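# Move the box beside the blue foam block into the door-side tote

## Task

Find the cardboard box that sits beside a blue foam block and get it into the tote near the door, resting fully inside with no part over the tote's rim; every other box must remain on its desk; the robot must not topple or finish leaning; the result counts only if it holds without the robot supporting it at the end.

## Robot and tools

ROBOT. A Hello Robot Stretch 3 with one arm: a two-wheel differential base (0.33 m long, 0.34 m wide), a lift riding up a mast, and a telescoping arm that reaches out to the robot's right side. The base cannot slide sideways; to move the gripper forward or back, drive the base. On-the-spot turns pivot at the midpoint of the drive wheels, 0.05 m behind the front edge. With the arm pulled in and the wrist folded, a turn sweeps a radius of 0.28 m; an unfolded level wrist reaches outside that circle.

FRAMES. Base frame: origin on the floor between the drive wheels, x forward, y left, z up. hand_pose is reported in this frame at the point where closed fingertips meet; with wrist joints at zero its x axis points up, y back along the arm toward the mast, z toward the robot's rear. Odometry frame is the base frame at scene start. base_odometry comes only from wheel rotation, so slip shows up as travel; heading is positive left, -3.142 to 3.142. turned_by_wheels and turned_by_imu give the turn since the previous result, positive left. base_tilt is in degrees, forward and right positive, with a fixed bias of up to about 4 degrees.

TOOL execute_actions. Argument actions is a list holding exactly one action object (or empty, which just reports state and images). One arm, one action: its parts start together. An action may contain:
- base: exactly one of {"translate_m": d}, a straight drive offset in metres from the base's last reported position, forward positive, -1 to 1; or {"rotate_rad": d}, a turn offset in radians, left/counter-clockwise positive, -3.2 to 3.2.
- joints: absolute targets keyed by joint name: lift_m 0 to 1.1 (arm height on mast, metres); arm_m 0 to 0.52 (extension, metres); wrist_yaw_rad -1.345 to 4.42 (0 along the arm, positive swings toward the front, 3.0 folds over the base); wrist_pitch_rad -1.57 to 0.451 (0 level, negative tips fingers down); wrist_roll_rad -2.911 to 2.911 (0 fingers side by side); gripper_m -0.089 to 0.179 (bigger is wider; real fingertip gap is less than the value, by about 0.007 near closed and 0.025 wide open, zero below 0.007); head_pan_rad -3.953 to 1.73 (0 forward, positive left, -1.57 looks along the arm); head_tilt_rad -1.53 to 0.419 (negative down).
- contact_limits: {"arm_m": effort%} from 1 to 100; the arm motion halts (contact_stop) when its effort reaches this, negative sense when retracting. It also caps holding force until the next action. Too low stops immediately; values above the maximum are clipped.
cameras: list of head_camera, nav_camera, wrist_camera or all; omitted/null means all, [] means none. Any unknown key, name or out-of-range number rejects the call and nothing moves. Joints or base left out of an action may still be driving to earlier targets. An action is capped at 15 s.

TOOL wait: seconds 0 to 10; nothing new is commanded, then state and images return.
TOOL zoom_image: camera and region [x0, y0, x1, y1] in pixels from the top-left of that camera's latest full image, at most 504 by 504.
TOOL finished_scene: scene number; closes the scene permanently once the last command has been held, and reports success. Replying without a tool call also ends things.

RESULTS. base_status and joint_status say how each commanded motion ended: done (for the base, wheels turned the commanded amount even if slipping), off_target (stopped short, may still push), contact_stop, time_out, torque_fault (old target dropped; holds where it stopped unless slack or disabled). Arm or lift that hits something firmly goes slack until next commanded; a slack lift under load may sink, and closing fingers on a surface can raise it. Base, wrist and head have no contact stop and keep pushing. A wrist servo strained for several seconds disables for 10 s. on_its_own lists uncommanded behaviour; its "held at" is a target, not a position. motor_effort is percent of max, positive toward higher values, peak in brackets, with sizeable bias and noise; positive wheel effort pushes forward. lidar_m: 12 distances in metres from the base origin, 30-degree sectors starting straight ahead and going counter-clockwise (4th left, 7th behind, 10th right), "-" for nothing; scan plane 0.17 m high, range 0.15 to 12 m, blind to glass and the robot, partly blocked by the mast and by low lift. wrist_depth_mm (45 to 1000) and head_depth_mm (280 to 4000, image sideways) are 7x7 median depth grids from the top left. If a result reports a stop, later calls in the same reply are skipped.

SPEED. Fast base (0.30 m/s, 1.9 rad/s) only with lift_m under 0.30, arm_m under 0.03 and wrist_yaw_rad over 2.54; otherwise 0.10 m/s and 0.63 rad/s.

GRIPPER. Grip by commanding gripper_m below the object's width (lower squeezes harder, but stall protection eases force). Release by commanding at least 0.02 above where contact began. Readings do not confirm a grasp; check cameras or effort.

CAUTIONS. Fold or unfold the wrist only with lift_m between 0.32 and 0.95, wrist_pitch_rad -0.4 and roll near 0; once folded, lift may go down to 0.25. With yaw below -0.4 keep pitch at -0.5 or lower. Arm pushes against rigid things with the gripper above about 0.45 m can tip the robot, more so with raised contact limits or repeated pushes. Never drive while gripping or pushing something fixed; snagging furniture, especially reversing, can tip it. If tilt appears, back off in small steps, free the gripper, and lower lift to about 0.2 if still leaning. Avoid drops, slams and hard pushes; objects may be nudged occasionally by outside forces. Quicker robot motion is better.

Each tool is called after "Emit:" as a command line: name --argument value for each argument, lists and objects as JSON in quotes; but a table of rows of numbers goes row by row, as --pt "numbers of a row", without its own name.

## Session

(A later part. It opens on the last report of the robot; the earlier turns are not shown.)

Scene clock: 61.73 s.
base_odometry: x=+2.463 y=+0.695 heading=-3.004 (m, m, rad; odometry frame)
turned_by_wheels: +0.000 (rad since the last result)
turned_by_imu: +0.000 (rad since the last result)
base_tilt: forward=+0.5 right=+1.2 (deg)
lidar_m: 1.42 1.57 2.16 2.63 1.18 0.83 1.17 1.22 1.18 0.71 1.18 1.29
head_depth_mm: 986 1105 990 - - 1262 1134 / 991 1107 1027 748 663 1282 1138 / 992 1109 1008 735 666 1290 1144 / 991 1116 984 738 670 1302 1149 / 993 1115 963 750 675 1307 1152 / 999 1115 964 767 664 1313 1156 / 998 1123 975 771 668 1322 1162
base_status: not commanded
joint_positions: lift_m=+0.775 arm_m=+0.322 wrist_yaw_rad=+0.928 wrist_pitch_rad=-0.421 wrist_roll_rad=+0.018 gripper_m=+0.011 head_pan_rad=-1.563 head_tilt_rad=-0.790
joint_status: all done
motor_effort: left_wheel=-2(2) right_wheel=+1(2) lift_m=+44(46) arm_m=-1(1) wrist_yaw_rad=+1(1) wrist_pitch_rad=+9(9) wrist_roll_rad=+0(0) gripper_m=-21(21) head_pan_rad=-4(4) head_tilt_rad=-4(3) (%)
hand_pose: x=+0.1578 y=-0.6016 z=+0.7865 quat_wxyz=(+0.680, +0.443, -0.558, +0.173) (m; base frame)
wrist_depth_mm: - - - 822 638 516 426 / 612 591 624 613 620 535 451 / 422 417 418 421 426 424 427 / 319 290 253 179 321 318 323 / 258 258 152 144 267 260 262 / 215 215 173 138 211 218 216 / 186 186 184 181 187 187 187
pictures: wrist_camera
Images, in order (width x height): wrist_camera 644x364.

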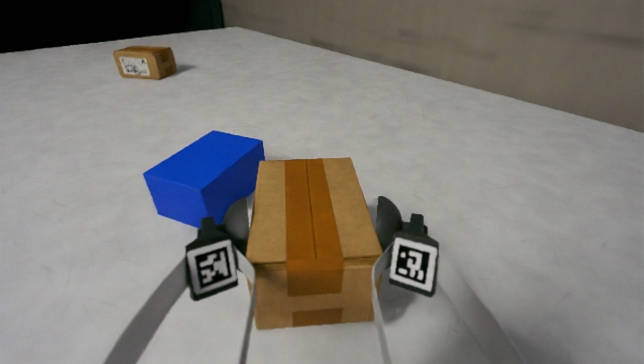

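Emit:
execute_actions --actions '[{"joints":{"lift_m":0.8,"arm_m":0.003,"head_pan_rad":0,"head_tilt_rad":-0.7}}]' --cameras '[]'

Emit:
execute_actions --actions '[{"base":{"rotate_rad":1.05},"joints":{"lift_m":0.62,"wrist_yaw_rad":2.65}}]' --cameras '[]'

Emit:
execute_actions --actions '[{"base":{"translate_m":0.5},"joints":{"lift_m":0.285}}]' --cameras '["head_camera","wrist_camera"]'

Scene clock: 66.40 s.
base_odometry: x=+2.463 y=+0.695 heading=-3.004 (m, m, rad; odometry frame)
turned_by_wheels: +0.000 (rad since the last result)
turned_by_imu: -0.001 (rad since the last result)
base_tilt: forward=+0.6 right=+1.2 (deg)
lidar_m: 1.42 1.57 2.16 2.64 1.18 0.83 1.17 1.21 1.18 0.71 1.19 1.28
head_depth_mm: 1445 1760 1609 1855 1575 1339 1161 / 1222 1689 1626 1822 1578 1344 1167 / 1338 1723 1632 1828 1587 1350 1172 / 1534 1783 2085 1871 1601 1354 1181 / 1541 1783 2100 1869 1603 1363 1182 / 1537 1776 2099 1883 1617 1370 1186 / 1497 1785 1748 1862 1631 1380 1196
base_status: not commanded
joint_positions: lift_m=+0.800 arm_m=+0.003 wrist_yaw_rad=+0.929 wrist_pitch_rad=-0.421 wrist_roll_rad=+0.018 gripper_m=+0.011 head_pan_rad=-0.007 head_tilt_rad=-0.705
joint_status: all done
motor_effort: left_wheel=-2(2) right_wheel=+2(1) lift_m=+44(46) arm_m=-1(2) wrist_yaw_rad=+1(1) wrist_pitch_rad=+10(9) wrist_roll_rad=+0(0) gripper_m=-22(21) head_pan_rad=+4(58) head_tilt_rad=+1(10) (%)
hand_pose: x=+0.1580 y=-0.2824 z=+0.8115 quat_wxyz=(+0.680, +0.444, -0.558, +0.173) (m; base frame)
wrist_depth_mm: - - - - 970 783 652 / - 873 704 715 711 713 666 / - - 509 476 445 494 489 / - - - 180 369 367 371 / - - 152 143 308 295 298 / - - - 138 248 247 249 / 914 928 933 900 876 213 213
pictures: none
No camera images: the call's "cameras" was empty. Leave "cameras" out to get every camera's image.

Scene clock: 69.03 s.
base_odometry: x=+2.463 y=+0.695 heading=-1.954 (m, m, rad; odometry frame)
turned_by_wheels: +1.050 (rad since the last result)
turned_by_imu: +1.029 (rad since the last result)
base_tilt: forward=+0.6 right=+1.2 (deg)
lidar_m: 2.16 2.63 1.17 0.83 1.18 1.21 1.18 0.71 1.18 1.29 1.42 1.57
head_depth_mm: 1923 2074 2283 1911 1575 1335 1166 / 2829 2215 2318 1919 1582 1339 1170 / 2805 3083 2482 1933 1597 1350 1175 / 2641 2944 2488 1962 1599 1356 1174 / 2502 2814 2499 1973 1616 1365 1183 / 2383 2625 2540 1993 1621 1369 1193 / 2275 2491 2580 2001 1631 1384 1195
base_status: done
joint_positions: lift_m=+0.620 arm_m=+0.003 wrist_yaw_rad=+2.648 wrist_pitch_rad=-0.421 wrist_roll_rad=+0.018 gripper_m=+0.011 head_pan_rad=-0.007 head_tilt_rad=-0.705
joint_status: all done
motor_effort: left_wheel=-2(7) right_wheel=+2(3) lift_m=+23(37) arm_m=-1(1) wrist_yaw_rad=+2(1) wrist_pitch_rad=+9(10) wrist_roll_rad=+0(0) gripper_m=-21(21) head_pan_rad=+4(4) head_tilt_rad=+2(1) (%)
hand_pose: x=+0.0850 y=+0.0489 z=+0.6323 quat_wxyz=(+0.313, +0.712, -0.028, +0.628) (m; base frame)
wrist_depth_mm: 924 - - - - - - / 964 - - - - - - / - - - - - - - / - - - 178 - - - / - - 153 144 - - - / 913 881 480 138 854 880 878 / - 760 755 724 762 747 757
pictures: none
No camera images: the call's "cameras" was empty. Leave "cameras" out to get every camera's image.

Scene clock: 74.20 s.
base_odometry: x=+2.276 y=+0.231 heading=-1.954 (m, m, rad; odometry frame)
turned_by_wheels: +0.000 (rad since the last result)
turned_by_imu: -0.003 (rad since the last result)
base_tilt: forward=+0.6 right=+1.2 (deg)
lidar_m: 1.67 2.21 1.59 0.99 1.43 1.47 1.20 1.57 1.40 1.30 1.19 1.21
head_depth_mm: 1427 1609 1882 1847 1580 1338 1165 / 2448 2807 2362 1922 1588 1344 1168 / 2314 2608 2469 1933 1591 1357 1174 / 2193 2477 2492 1961 1609 1361 1181 / 2081 2313 2460 1955 1615 1363 1186 / 1989 2188 2389 1978 1616 1375 1189 / 1896 2071 2319 1997 1640 1378 1197
base_status: done
joint_positions: lift_m=+0.285 arm_m=+0.003 wrist_yaw_rad=+2.648 wrist_pitch_rad=-0.421 wrist_roll_rad=+0.018 gripper_m=+0.011 head_pan_rad=-0.007 head_tilt_rad=-0.703
joint_status: all done
motor_effort: left_wheel=-2(9) right_wheel=+1(6) lift_m=+24(24) arm_m=-1(1) wrist_yaw_rad=+2(1) wrist_pitch_rad=+9(9) wrist_roll_rad=+0(0) gripper_m=-21(21) head_pan_rad=+4(5) head_tilt_rad=+1(2) (%)
hand_pose: x=+0.0848 y=+0.0490 z=+0.2973 quat_wxyz=(+0.312, +0.712, -0.028, +0.628) (m; base frame)
wrist_depth_mm: - - - - - - - / - - - - - - - / 930 923 975 949 931 941 967 / 729 709 719 179 721 733 729 / 599 573 153 145 604 597 585 / 502 485 139 138 479 496 490 / - - 404 412 422 417 423
pictures: head_camera (sideways: a quarter turn clockwise sets it upright), wrist_camera
Images, in order (width x height): head_camera 896x504, wrist_camera 644x364.

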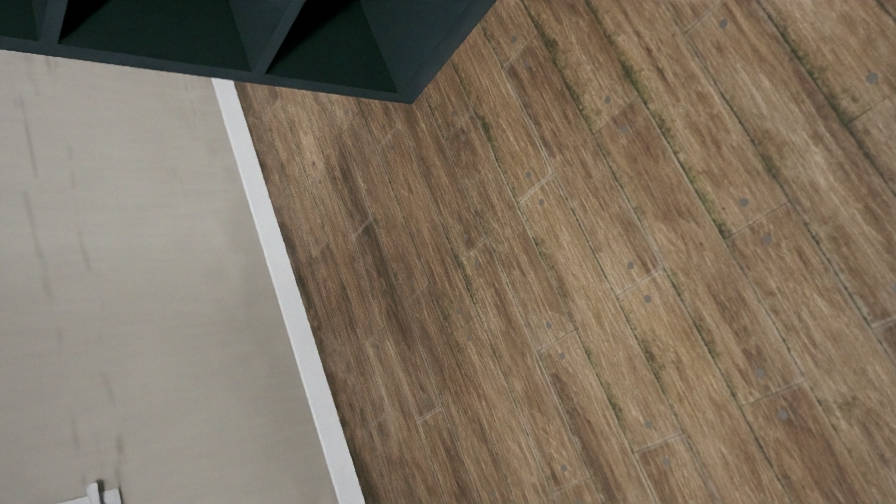

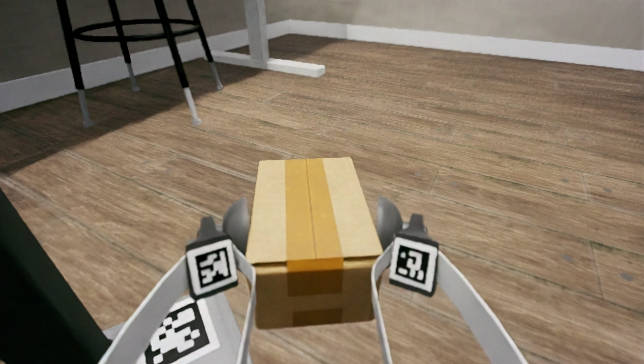

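Emit:
execute_actions --actions '[{"base":{"translate_m":1.0}}]' --cameras '[]'

Emit:
execute_actions --actions '[{"base":{"translate_m":0.97}}]' --cameras '[]'

Emit:
execute_actions --actions '[{"base":{"rotate_rad":-1.06},"joints":{"head_tilt_rad":-0.6}}]' --cameras '["head_camera"]'

Scene clock: 79.57 s.
base_odometry: x=+1.902 y=-0.697 heading=-1.954 (m, m, rad; odometry frame)
turned_by_wheels: +0.000 (rad since the last result)
turned_by_imu: -0.004 (rad since the last result)
base_tilt: forward=+0.5 right=+1.2 (deg)
lidar_m: 1.39 1.34 1.39 1.52 1.28 1.65 2.18 2.01 1.58 0.83 1.11 0.74
head_depth_mm: 1573 1815 2135 1900 1567 1340 1165 / 1478 1680 1961 1920 1581 1350 1169 / 1386 1570 1812 1940 1594 1349 1173 / 1320 1478 1687 1881 1605 1359 1182 / 1247 1389 1578 1799 1606 1370 1189 / 1183 1309 1482 1693 1626 1370 1193 / 1128 1249 1394 1580 1632 1380 1191
base_status: done
joint_positions: lift_m=+0.285 arm_m=+0.003 wrist_yaw_rad=+2.648 wrist_pitch_rad=-0.421 wrist_roll_rad=+0.018 gripper_m=+0.011 head_pan_rad=-0.007 head_tilt_rad=-0.703
joint_status: not commanded
motor_effort: left_wheel=-2(6) right_wheel=+2(6) lift_m=+23(23) arm_m=-1(1) wrist_yaw_rad=+1(2) wrist_pitch_rad=+9(9) wrist_roll_rad=+0(0) gripper_m=-22(21) head_pan_rad=+4(3) head_tilt_rad=+1(1) (%)
hand_pose: x=+0.0848 y=+0.0490 z=+0.2973 quat_wxyz=(+0.312, +0.712, -0.028, +0.628) (m; base frame)
wrist_depth_mm: - - - - - - 917 / - - - - - - - / 940 954 957 940 951 947 948 / 726 721 719 179 727 720 749 / 599 574 153 144 607 581 579 / 501 484 138 138 470 488 490 / - - 401 412 418 417 419
pictures: none
No camera images: the call's "cameras" was empty. Leave "cameras" out to get every camera's image.

Scene clock: 84.50 s.
base_odometry: x=+1.539 y=-1.596 heading=-1.954 (m, m, rad; odometry frame)
turned_by_wheels: +0.000 (rad since the last result)
turned_by_imu: -0.004 (rad since the last result)
base_tilt: forward=+0.6 right=+1.2 (deg)
lidar_m: 0.52 0.50 0.52 0.71 1.91 2.07 3.14 1.35 0.49 0.65 1.94 0.72
head_depth_mm: 554 637 753 915 1163 1336 1167 / 521 594 689 825 1025 1274 1170 / 490 555 639 752 913 1167 1172 / 463 520 593 690 824 1023 1158 / 440 490 554 638 753 913 1122 / 418 463 519 593 691 827 1025 / 398 439 490 555 638 751 912
base_status: done
joint_positions: lift_m=+0.285 arm_m=+0.003 wrist_yaw_rad=+2.648 wrist_pitch_rad=-0.421 wrist_roll_rad=+0.018 gripper_m=+0.011 head_pan_rad=-0.007 head_tilt_rad=-0.703
joint_status: not commanded
motor_effort: left_wheel=-2(7) right_wheel=+1(7) lift_m=+23(23) arm_m=-1(1) wrist_yaw_rad=+2(2) wrist_pitch_rad=+9(9) wrist_roll_rad=+0(0) gripper_m=-21(21) head_pan_rad=+4(5) head_tilt_rad=+2(1) (%)
hand_pose: x=+0.0848 y=+0.0490 z=+0.2973 quat_wxyz=(+0.312, +0.712, -0.028, +0.628) (m; base frame)
wrist_depth_mm: 880 717 588 510 446 395 358 / - 814 653 551 479 425 377 / 931 874 726 614 523 462 407 / 727 722 712 179 565 495 433 / 593 579 153 145 577 519 456 / 499 491 138 138 476 490 470 / - - 402 408 417 419 417
pictures: none
No camera images: the call's "cameras" was empty. Leave "cameras" out to get every camera's image.

Scene clock: 86.37 s.
base_odometry: x=+1.539 y=-1.596 heading=-3.014 (m, m, rad; odometry frame)
turned_by_wheels: -1.060 (rad since the last result)
turned_by_imu: -1.037 (rad since the last result)
base_tilt: forward=+0.6 right=+1.2 (deg)
lidar_m: 1.97 0.72 0.52 0.50 0.52 0.70 1.88 2.05 3.14 1.35 0.49 0.65
head_depth_mm: 2017 2238 2517 2170 1717 1420 1220 / 2033 2242 2528 2180 1725 1429 1215 / 2031 2243 2529 2133 1734 1438 1224 / 2034 2251 2511 2147 1751 1440 1225 / 2023 2240 2505 2237 1761 1448 1234 / 1994 2173 2048 2012 1708 1454 1241 / 1467 1444 1410 1394 1414 1361 1221
base_status: done
joint_positions: lift_m=+0.285 arm_m=+0.003 wrist_yaw_rad=+2.648 wrist_pitch_rad=-0.421 wrist_roll_rad=+0.018 gripper_m=+0.011 head_pan_rad=-0.007 head_tilt_rad=-0.606
joint_status: all done
motor_effort: left_wheel=+1(10) right_wheel=-2(6) lift_m=+23(23) arm_m=-1(1) wrist_yaw_rad=+1(2) wrist_pitch_rad=+10(10) wrist_roll_rad=+0(0) gripper_m=-21(21) head_pan_rad=+4(4) head_tilt_rad=+2(9) (%)
hand_pose: x=+0.0848 y=+0.0490 z=+0.2973 quat_wxyz=(+0.312, +0.712, -0.028, +0.628) (m; base frame)
wrist_depth_mm: 394 436 499 577 689 863 - / 418 470 535 648 772 - - / 449 500 589 692 842 938 947 / 478 536 601 179 724 722 726 / 507 562 153 145 612 587 581 / 504 487 139 138 475 495 488 / - - 405 406 415 418 422
pictures: head_camera (sideways: a quarter turn clockwise sets it upright)
Images, in order (width x height): head_camera 896x504.

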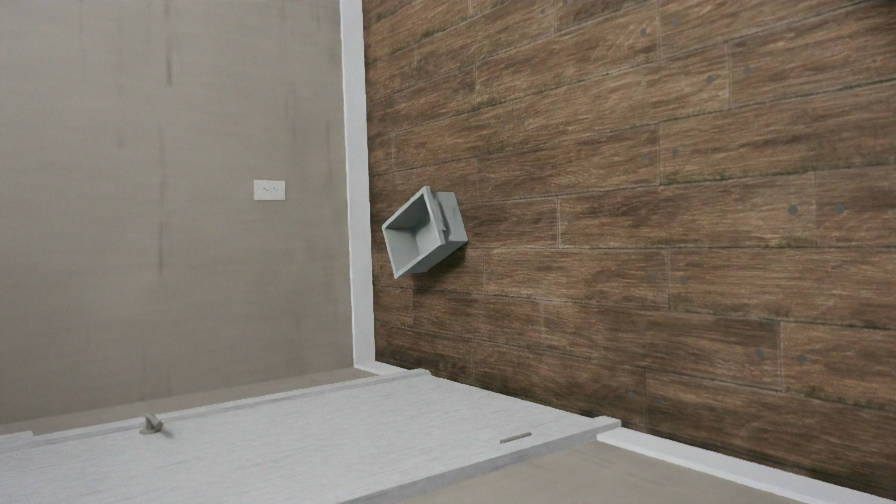

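Emit:
execute_actions --actions '[{"base":{"translate_m":1.0},"joints":{"head_tilt_rad":-1.0}}]' --cameras '["head_camera"]'

Scene clock: 91.67 s.
base_odometry: x=+0.548 y=-1.724 heading=-3.014 (m, m, rad; odometry frame)
turned_by_wheels: +0.000 (rad since the last result)
turned_by_imu: -0.004 (rad since the last result)
base_tilt: forward=+0.6 right=+1.2 (deg)
lidar_m: 1.36 0.72 0.51 0.50 0.53 0.72 1.91 0.65 0.59 1.39 1.97 1.42
head_depth_mm: 1301 1549 1689 1490 1326 1202 1109 / 1301 1556 1699 1496 1331 1207 1115 / 1300 1549 1708 1469 1345 1211 1118 / 1288 1543 1716 1514 1351 1219 851 / 1293 1542 1710 1516 1354 1222 1113 / 1290 1531 1711 1536 1369 1230 1119 / 1286 1453 1481 1407 1324 1218 1127
base_status: done
joint_positions: lift_m=+0.285 arm_m=+0.003 wrist_yaw_rad=+2.648 wrist_pitch_rad=-0.421 wrist_roll_rad=+0.018 gripper_m=+0.011 head_pan_rad=-0.007 head_tilt_rad=-0.988
joint_status: all done
motor_effort: left_wheel=+2(10) right_wheel=-2(4) lift_m=+23(23) arm_m=-1(1) wrist_yaw_rad=+1(1) wrist_pitch_rad=+9(9) wrist_roll_rad=+0(0) gripper_m=-21(21) head_pan_rad=+3(4) head_tilt_rad=-4(22) (%)
hand_pose: x=+0.0848 y=+0.0490 z=+0.2973 quat_wxyz=(+0.312, +0.712, -0.028, +0.628) (m; base frame)
wrist_depth_mm: 403 456 495 579 699 871 970 / 424 486 536 638 762 - - / 457 513 578 703 849 950 942 / 484 548 614 179 730 728 666 / 525 561 153 145 614 579 563 / 501 482 139 138 469 490 491 / - - 402 409 414 422 423
pictures: head_camera (sideways: a quarter turn clockwise sets it upright)
Images, in order (width x height): head_camera 896x504.

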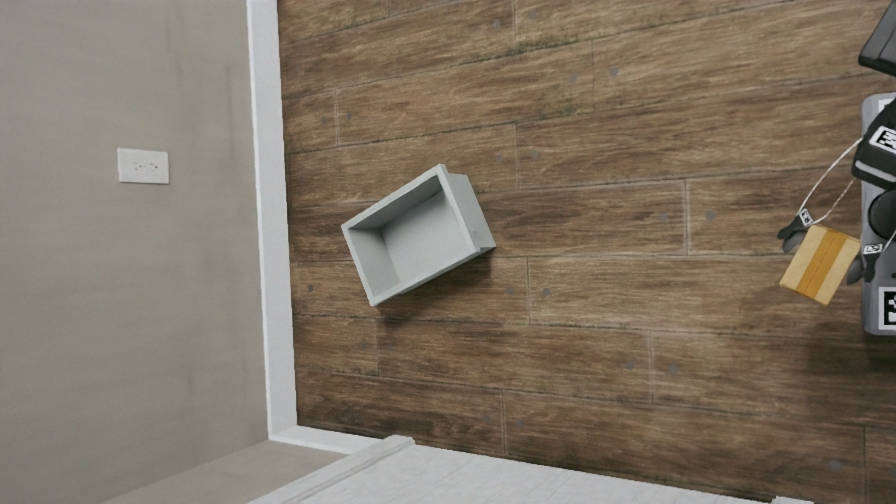

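Emit:
execute_actions --actions '[{"base":{"translate_m":0.25},"joints":{"lift_m":0.295,"head_pan_rad":-1.57,"head_tilt_rad":-1.1}}]' --cameras '[]'

Emit:
execute_actions --actions '[{"base":{"rotate_rad":1.52},"joints":{"lift_m":0.34,"wrist_yaw_rad":0.485,"arm_m":0.35}}]' --cameras '[]'

Emit:
execute_actions --actions '[{"joints":{"wrist_pitch_rad":-0.85,"lift_m":0.27}}]' --cameras '["head_camera","wrist_camera"]'

Scene clock: 96.70 s.
base_odometry: x=+0.300 y=-1.756 heading=-3.014 (m, m, rad; odometry frame)
turned_by_wheels: +0.000 (rad since the last result)
turned_by_imu: -0.002 (rad since the last result)
base_tilt: forward=+0.5 right=+1.2 (deg)
lidar_m: 1.11 0.72 0.52 0.49 0.54 0.73 1.92 0.77 0.88 2.29 1.60 1.16
head_depth_mm: 1923 1730 1552 1398 1282 1187 - / 1961 1739 1559 1408 1285 - - / 1988 1747 1572 1414 1294 - - / 1999 1767 1578 1430 1309 1201 1100 / 2034 1781 1588 1439 1305 1201 1102 / 2044 1793 1594 1441 1314 1204 1118 / 2077 1794 1614 1455 1325 1215 1126
base_status: done
joint_positions: lift_m=+0.295 arm_m=+0.003 wrist_yaw_rad=+2.648 wrist_pitch_rad=-0.421 wrist_roll_rad=+0.018 gripper_m=+0.011 head_pan_rad=-1.564 head_tilt_rad=-1.087
joint_status: all done
motor_effort: left_wheel=+1(10) right_wheel=-2(4) lift_m=+44(46) arm_m=-2(1) wrist_yaw_rad=+2(2) wrist_pitch_rad=+9(9) wrist_roll_rad=+0(0) gripper_m=-21(20) head_pan_rad=-4(58) head_tilt_rad=-5(13) (%)
hand_pose: x=+0.0848 y=+0.0490 z=+0.3065 quat_wxyz=(+0.312, +0.712, -0.028, +0.628) (m; base frame)
wrist_depth_mm: 391 438 498 587 690 885 776 / 413 469 538 643 789 942 836 / 439 503 586 702 859 953 847 / 477 537 631 179 744 743 591 / 512 569 153 145 610 584 600 / 512 492 140 138 480 485 423 / - - 410 415 432 433 430
pictures: none
No camera images: the call's "cameras" was empty. Leave "cameras" out to get every camera's image.

Scene clock: 100.47 s.
base_odometry: x=+0.300 y=-1.756 heading=-1.494 (m, m, rad; odometry frame)
turned_by_wheels: +1.520 (rad since the last result)
turned_by_imu: +1.489 (rad since the last result)
base_tilt: forward=+0.6 right=+1.2 (deg)
lidar_m: 0.49 0.50 0.69 1.60 0.77 0.83 1.94 1.70 1.18 1.11 0.77 0.53
head_depth_mm: 1151 1401 1559 1403 1280 1183 - / 1141 1388 1563 1413 1284 - - / 1132 1379 1572 1382 1294 1226 - / 1123 1367 1562 1403 1296 1212 1110 / 1110 1356 1559 1416 1311 1202 1113 / 1102 1346 1566 1442 1319 1209 1113 / 1094 1330 1534 1412 1309 1218 1123
base_status: done
joint_positions: lift_m=+0.340 arm_m=+0.350 wrist_yaw_rad=+0.486 wrist_pitch_rad=-0.421 wrist_roll_rad=+0.018 gripper_m=+0.011 head_pan_rad=-1.564 head_tilt_rad=-1.087
joint_status: all done
motor_effort: left_wheel=-2(9) right_wheel=+2(7) lift_m=+44(46) arm_m=+4(5) wrist_yaw_rad=-1(3) wrist_pitch_rad=+10(10) wrist_roll_rad=+0(0) gripper_m=-21(21) head_pan_rad=-5(5) head_tilt_rad=-5(5) (%)
hand_pose: x=+0.0831 y=-0.6928 z=+0.3515 quat_wxyz=(+0.701, +0.310, -0.642, +0.020) (m; base frame)
wrist_depth_mm: 440 555 550 507 450 421 379 / 457 589 615 545 493 449 407 / 464 611 677 605 532 487 440 / 486 625 736 179 595 521 475 / 479 607 153 144 612 562 512 / 494 536 331 138 534 553 527 / 468 467 449 354 472 467 472
pictures: none
No camera images: the call's "cameras" was empty. Leave "cameras" out to get every camera's image.

Scene clock: 101.93 s.
base_odometry: x=+0.300 y=-1.756 heading=-1.494 (m, m, rad; odometry frame)
turned_by_wheels: +0.000 (rad since the last result)
turned_by_imu: +0.000 (rad since the last result)
base_tilt: forward=+0.6 right=+1.2 (deg)
lidar_m: 0.49 0.50 0.69 1.60 0.77 0.83 1.94 1.71 1.18 0.61 0.77 0.53
head_depth_mm: 1147 1408 1547 1399 1278 1187 - / 1141 1388 1556 1412 1294 - - / 1128 1380 1562 1363 1295 1221 - / 1121 1363 1551 1396 1297 1211 1110 / 1110 1358 1566 1416 1303 1203 1115 / 1108 1341 1570 1438 1316 1204 1117 / 1096 1333 1535 1409 1304 1214 1123
base_status: not commanded
joint_positions: lift_m=+0.270 arm_m=+0.350 wrist_yaw_rad=+0.486 wrist_pitch_rad=-0.861 wrist_roll_rad=+0.018 gripper_m=+0.011 head_pan_rad=-1.564 head_tilt_rad=-1.087
joint_status: all done
motor_effort: left_wheel=-2(2) right_wheel=+1(1) lift_m=+23(37) arm_m=+4(4) wrist_yaw_rad=+0(1) wrist_pitch_rad=+5(8) wrist_roll_rad=+0(0) gripper_m=-21(21) head_pan_rad=-4(4) head_tilt_rad=-4(5) (%)
hand_pose: x=+0.0479 y=-0.6263 z=+0.1990 quat_wxyz=(+0.690, +0.440, -0.559, -0.136) (m; base frame)
wrist_depth_mm: 462 559 576 560 528 470 442 / 470 499 493 505 510 504 483 / 442 445 314 319 449 460 458 / 400 402 301 179 384 412 416 / 364 366 152 144 374 375 375 / 337 339 187 139 316 347 346 / 313 257 292 310 270 319 322
pictures: head_camera (sideways: a quarter turn clockwise sets it upright), wrist_camera
Images, in order (width x height): head_camera 896x504, wrist_camera 644x364.

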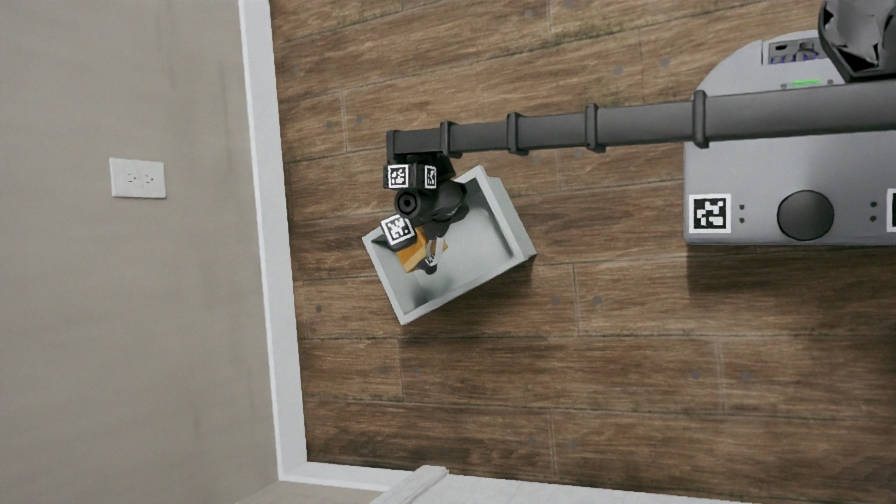

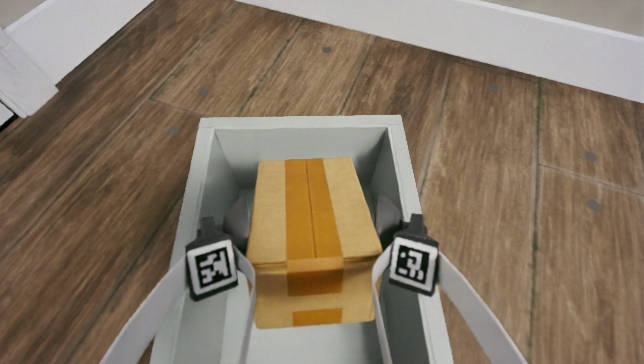

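Emit:
execute_actions --actions '[{"joints":{"arm_m":0.33,"lift_m":0.14,"wrist_pitch_rad":-0.76}}]' --cameras '["head_camera","wrist_camera"]'

Scene clock: 104.43 s.
base_odometry: x=+0.300 y=-1.756 heading=-1.494 (m, m, rad; odometry frame)
turned_by_wheels: +0.000 (rad since the last result)
turned_by_imu: -0.001 (rad since the last result)
base_tilt: forward=+0.6 right=+1.2 (deg)
lidar_m: 0.49 0.50 0.69 1.60 0.77 0.83 1.93 1.71 1.18 1.11 0.77 0.53
head_depth_mm: 1144 1404 1555 1405 1281 1185 - / 1137 1391 1559 1412 1289 1210 - / 1130 1376 1554 1440 1295 - - / 1121 1373 1547 1381 1304 1209 1112 / 1114 1356 1570 1416 1302 1201 1110 / 1104 1338 1563 1445 1313 1207 1119 / 1100 1332 1533 1411 1305 1211 1123
base_status: not commanded
joint_positions: lift_m=+0.140 arm_m=+0.330 wrist_yaw_rad=+0.486 wrist_pitch_rad=-0.784 wrist_roll_rad=+0.018 gripper_m=+0.011 head_pan_rad=-1.564 head_tilt_rad=-1.087
joint_status: all done
motor_effort: left_wheel=-2(2) right_wheel=+2(1) lift_m=+24(24) arm_m=-1(2) wrist_yaw_rad=-1(2) wrist_pitch_rad=+10(11) wrist_roll_rad=+0(0) gripper_m=-21(21) head_pan_rad=-4(4) head_tilt_rad=-5(5) (%)
hand_pose: x=+0.0553 y=-0.6208 z=+0.0811 quat_wxyz=(+0.694, +0.418, -0.575, -0.109) (m; base frame)
wrist_depth_mm: 415 421 219 221 220 441 418 / 361 197 244 250 237 363 372 / 314 164 276 297 254 168 326 / 277 150 252 179 254 145 286 / 239 149 153 144 205 135 255 / 113 138 176 138 219 136 228 / 107 158 204 203 207 128 107
pictures: head_camera (sideways: a quarter turn clockwise sets it upright), wrist_camera
Images, in order (width x height): head_camera 896x504, wrist_camera 644x364.

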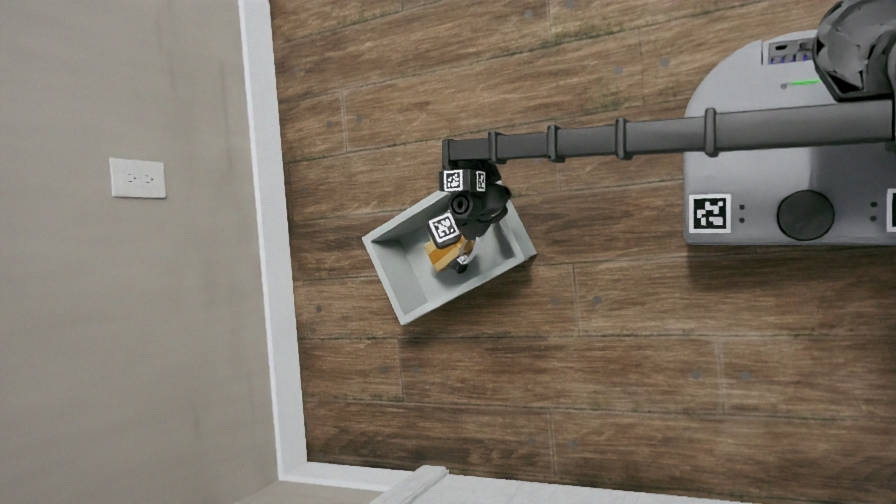

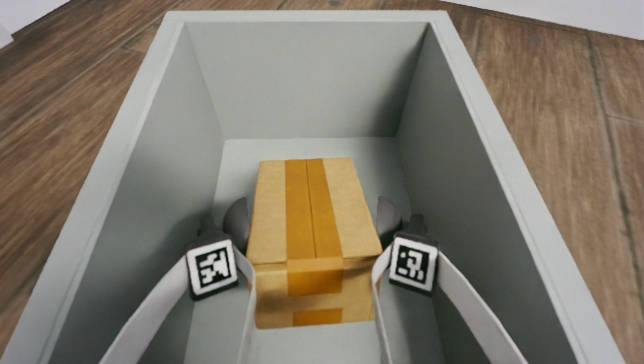

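Emit:
execute_actions --actions '[{"base":{"translate_m":0.018},"joints":{"arm_m":0.35,"lift_m":0.112}}]' --cameras '["wrist_camera"]'

Scene clock: 105.87 s.
base_odometry: x=+0.301 y=-1.774 heading=-1.494 (m, m, rad; odometry frame)
turned_by_wheels: +0.000 (rad since the last result)
turned_by_imu: -0.001 (rad since the last result)
base_tilt: forward=+0.6 right=+1.2 (deg)
lidar_m: 0.48 0.48 0.66 1.54 0.78 0.83 1.94 1.71 1.18 1.11 0.74 0.51
head_depth_mm: 1147 1408 1542 1402 1285 1187 - / 1137 1387 1558 1409 1289 1214 - / 1129 1379 1553 1453 1293 - - / 1119 1363 1553 1389 1297 1214 1110 / 1110 1356 1563 1415 1309 1202 1110 / 1108 1334 1565 1442 1311 1210 1117 / 1095 1329 1511 1398 1294 1202 1121
base_status: done
joint_positions: lift_m=+0.112 arm_m=+0.350 wrist_yaw_rad=+0.486 wrist_pitch_rad=-0.778 wrist_roll_rad=+0.018 gripper_m=+0.011 head_pan_rad=-1.564 head_tilt_rad=-1.087
joint_status: all done
motor_effort: left_wheel=-2(4) right_wheel=+1(6) lift_m=+22(24) arm_m=+5(4) wrist_yaw_rad=-1(0) wrist_pitch_rad=+8(10) wrist_roll_rad=+0(0) gripper_m=-20(21) head_pan_rad=-4(4) head_tilt_rad=-5(5) (%)
hand_pose: x=+0.0558 y=-0.6412 z=+0.0541 quat_wxyz=(+0.695, +0.417, -0.576, -0.107) (m; base frame)
wrist_depth_mm: 375 181 187 188 191 179 389 / 321 143 215 220 216 154 331 / 272 139 248 261 244 145 283 / 105 137 221 177 242 146 109 / 102 136 152 144 220 147 99 / 101 126 168 139 197 147 99 / 100 145 181 179 183 139 100
pictures: wrist_camera
Images, in order (width x height): wrist_camera 644x364.

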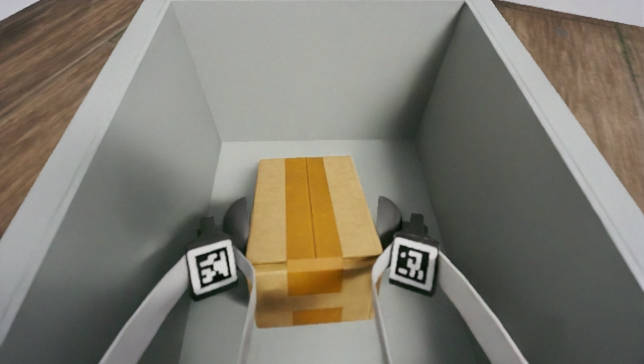

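Emit:
execute_actions --actions '[{"joints":{"lift_m":0.1,"gripper_m":0.095}}]' --cameras '["wrist_camera"]'

Emit:
execute_actions --actions '[{"joints":{"lift_m":0.24}}]' --cameras '["head_camera","wrist_camera"]'

Scene clock: 107.60 s.
base_odometry: x=+0.301 y=-1.774 heading=-1.494 (m, m, rad; odometry frame)
turned_by_wheels: +0.000 (rad since the last result)
turned_by_imu: +0.000 (rad since the last result)
base_tilt: forward=+0.6 right=+1.2 (deg)
lidar_m: 0.48 0.48 0.66 1.54 0.78 0.83 1.94 1.70 1.18 1.11 0.74 0.51
head_depth_mm: 1147 1409 1551 1399 1282 1186 - / 1136 1394 1560 1414 1283 1212 - / 1126 1377 1559 1442 1293 - - / 1121 1358 1560 1388 1299 1211 1108 / 1112 1354 1566 1419 1301 1197 1114 / 1103 1343 1555 1442 1318 1210 1119 / 1096 1329 1515 1398 1291 1200 1121
base_status: not commanded
joint_positions: lift_m=+0.100 arm_m=+0.350 wrist_yaw_rad=+0.486 wrist_pitch_rad=-0.771 wrist_roll_rad=+0.018 gripper_m=+0.095 head_pan_rad=-1.564 head_tilt_rad=-1.087
joint_status: all done
motor_effort: left_wheel=-3(3) right_wheel=+2(1) lift_m=+23(22) arm_m=+4(5) wrist_yaw_rad=+0(1) wrist_pitch_rad=+5(8) wrist_roll_rad=+0(0) gripper_m=+0(85) head_pan_rad=-4(4) head_tilt_rad=-5(4) (%)
hand_pose: x=+0.0564 y=-0.6423 z=+0.0432 quat_wxyz=(+0.695, +0.415, -0.578, -0.105) (m; base frame)
wrist_depth_mm: 360 151 185 188 190 155 377 / 294 139 214 217 217 144 310 / 106 138 245 249 243 145 109 / 102 137 220 173 229 146 99 / 102 127 178 155 210 146 99 / 101 118 182 145 183 138 99 / - 145 172 172 173 159 100
pictures: wrist_camera
Images, in order (width x height): wrist_camera 644x364.

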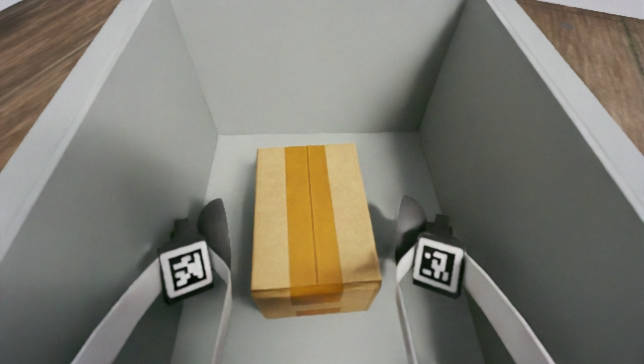

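Scene clock: 109.70 s.
base_odometry: x=+0.301 y=-1.774 heading=-1.494 (m, m, rad; odometry frame)
turned_by_wheels: +0.000 (rad since the last result)
turned_by_imu: -0.001 (rad since the last result)
base_tilt: forward=+0.6 right=+1.2 (deg)
lidar_m: 0.48 0.48 0.67 1.54 0.78 0.83 1.94 1.71 1.18 1.11 0.74 0.51
head_depth_mm: 1147 1406 1553 1401 1278 1183 - / 1138 1391 1559 1408 1285 - - / 1129 1373 1554 1367 1293 1225 - / 1119 1361 1560 1378 1297 1207 1114 / 1107 1353 1560 1414 1310 1208 1114 / 1104 1336 1562 1448 1314 1208 1121 / 1102 1326 1511 1401 1293 1198 1126
base_status: not commanded
joint_positions: lift_m=+0.240 arm_m=+0.350 wrist_yaw_rad=+0.486 wrist_pitch_rad=-0.771 wrist_roll_rad=+0.018 gripper_m=+0.095 head_pan_rad=-1.564 head_tilt_rad=-1.087
joint_status: all done
motor_effort: left_wheel=-2(2) right_wheel=+2(2) lift_m=+44(45) arm_m=+5(5) wrist_yaw_rad=-1(1) wrist_pitch_rad=+5(5) wrist_roll_rad=+0(0) gripper_m=+0(0) head_pan_rad=-5(4) head_tilt_rad=-5(5) (%)
hand_pose: x=+0.0564 y=-0.6423 z=+0.1824 quat_wxyz=(+0.695, +0.415, -0.578, -0.105) (m; base frame)
wrist_depth_mm: 439 570 596 555 494 454 424 / 450 524 523 528 521 510 458 / 440 449 458 454 461 466 470 / 395 401 299 319 307 419 414 / 359 356 348 361 361 371 365 / 325 323 317 281 316 332 334 / 298 290 279 262 286 295 303
pictures: head_camera (sideways: a quarter turn clockwise sets it upright), wrist_camera
Images, in order (width x height): head_camera 896x504, wrist_camera 644x364.

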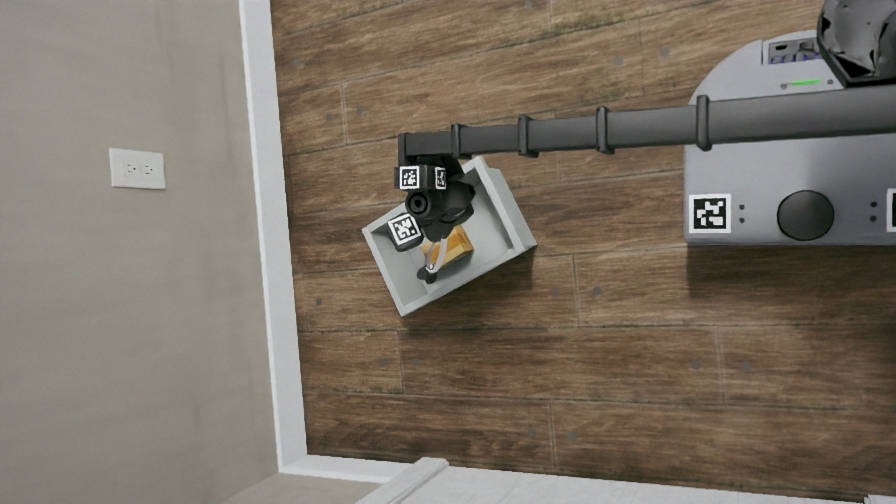

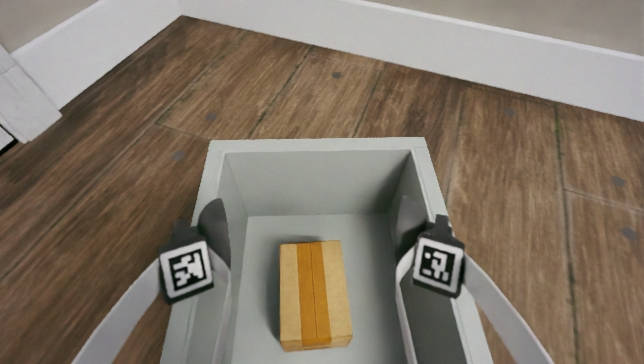

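Emit:
finished_scene --scene 2

The scene is finished: the task was done.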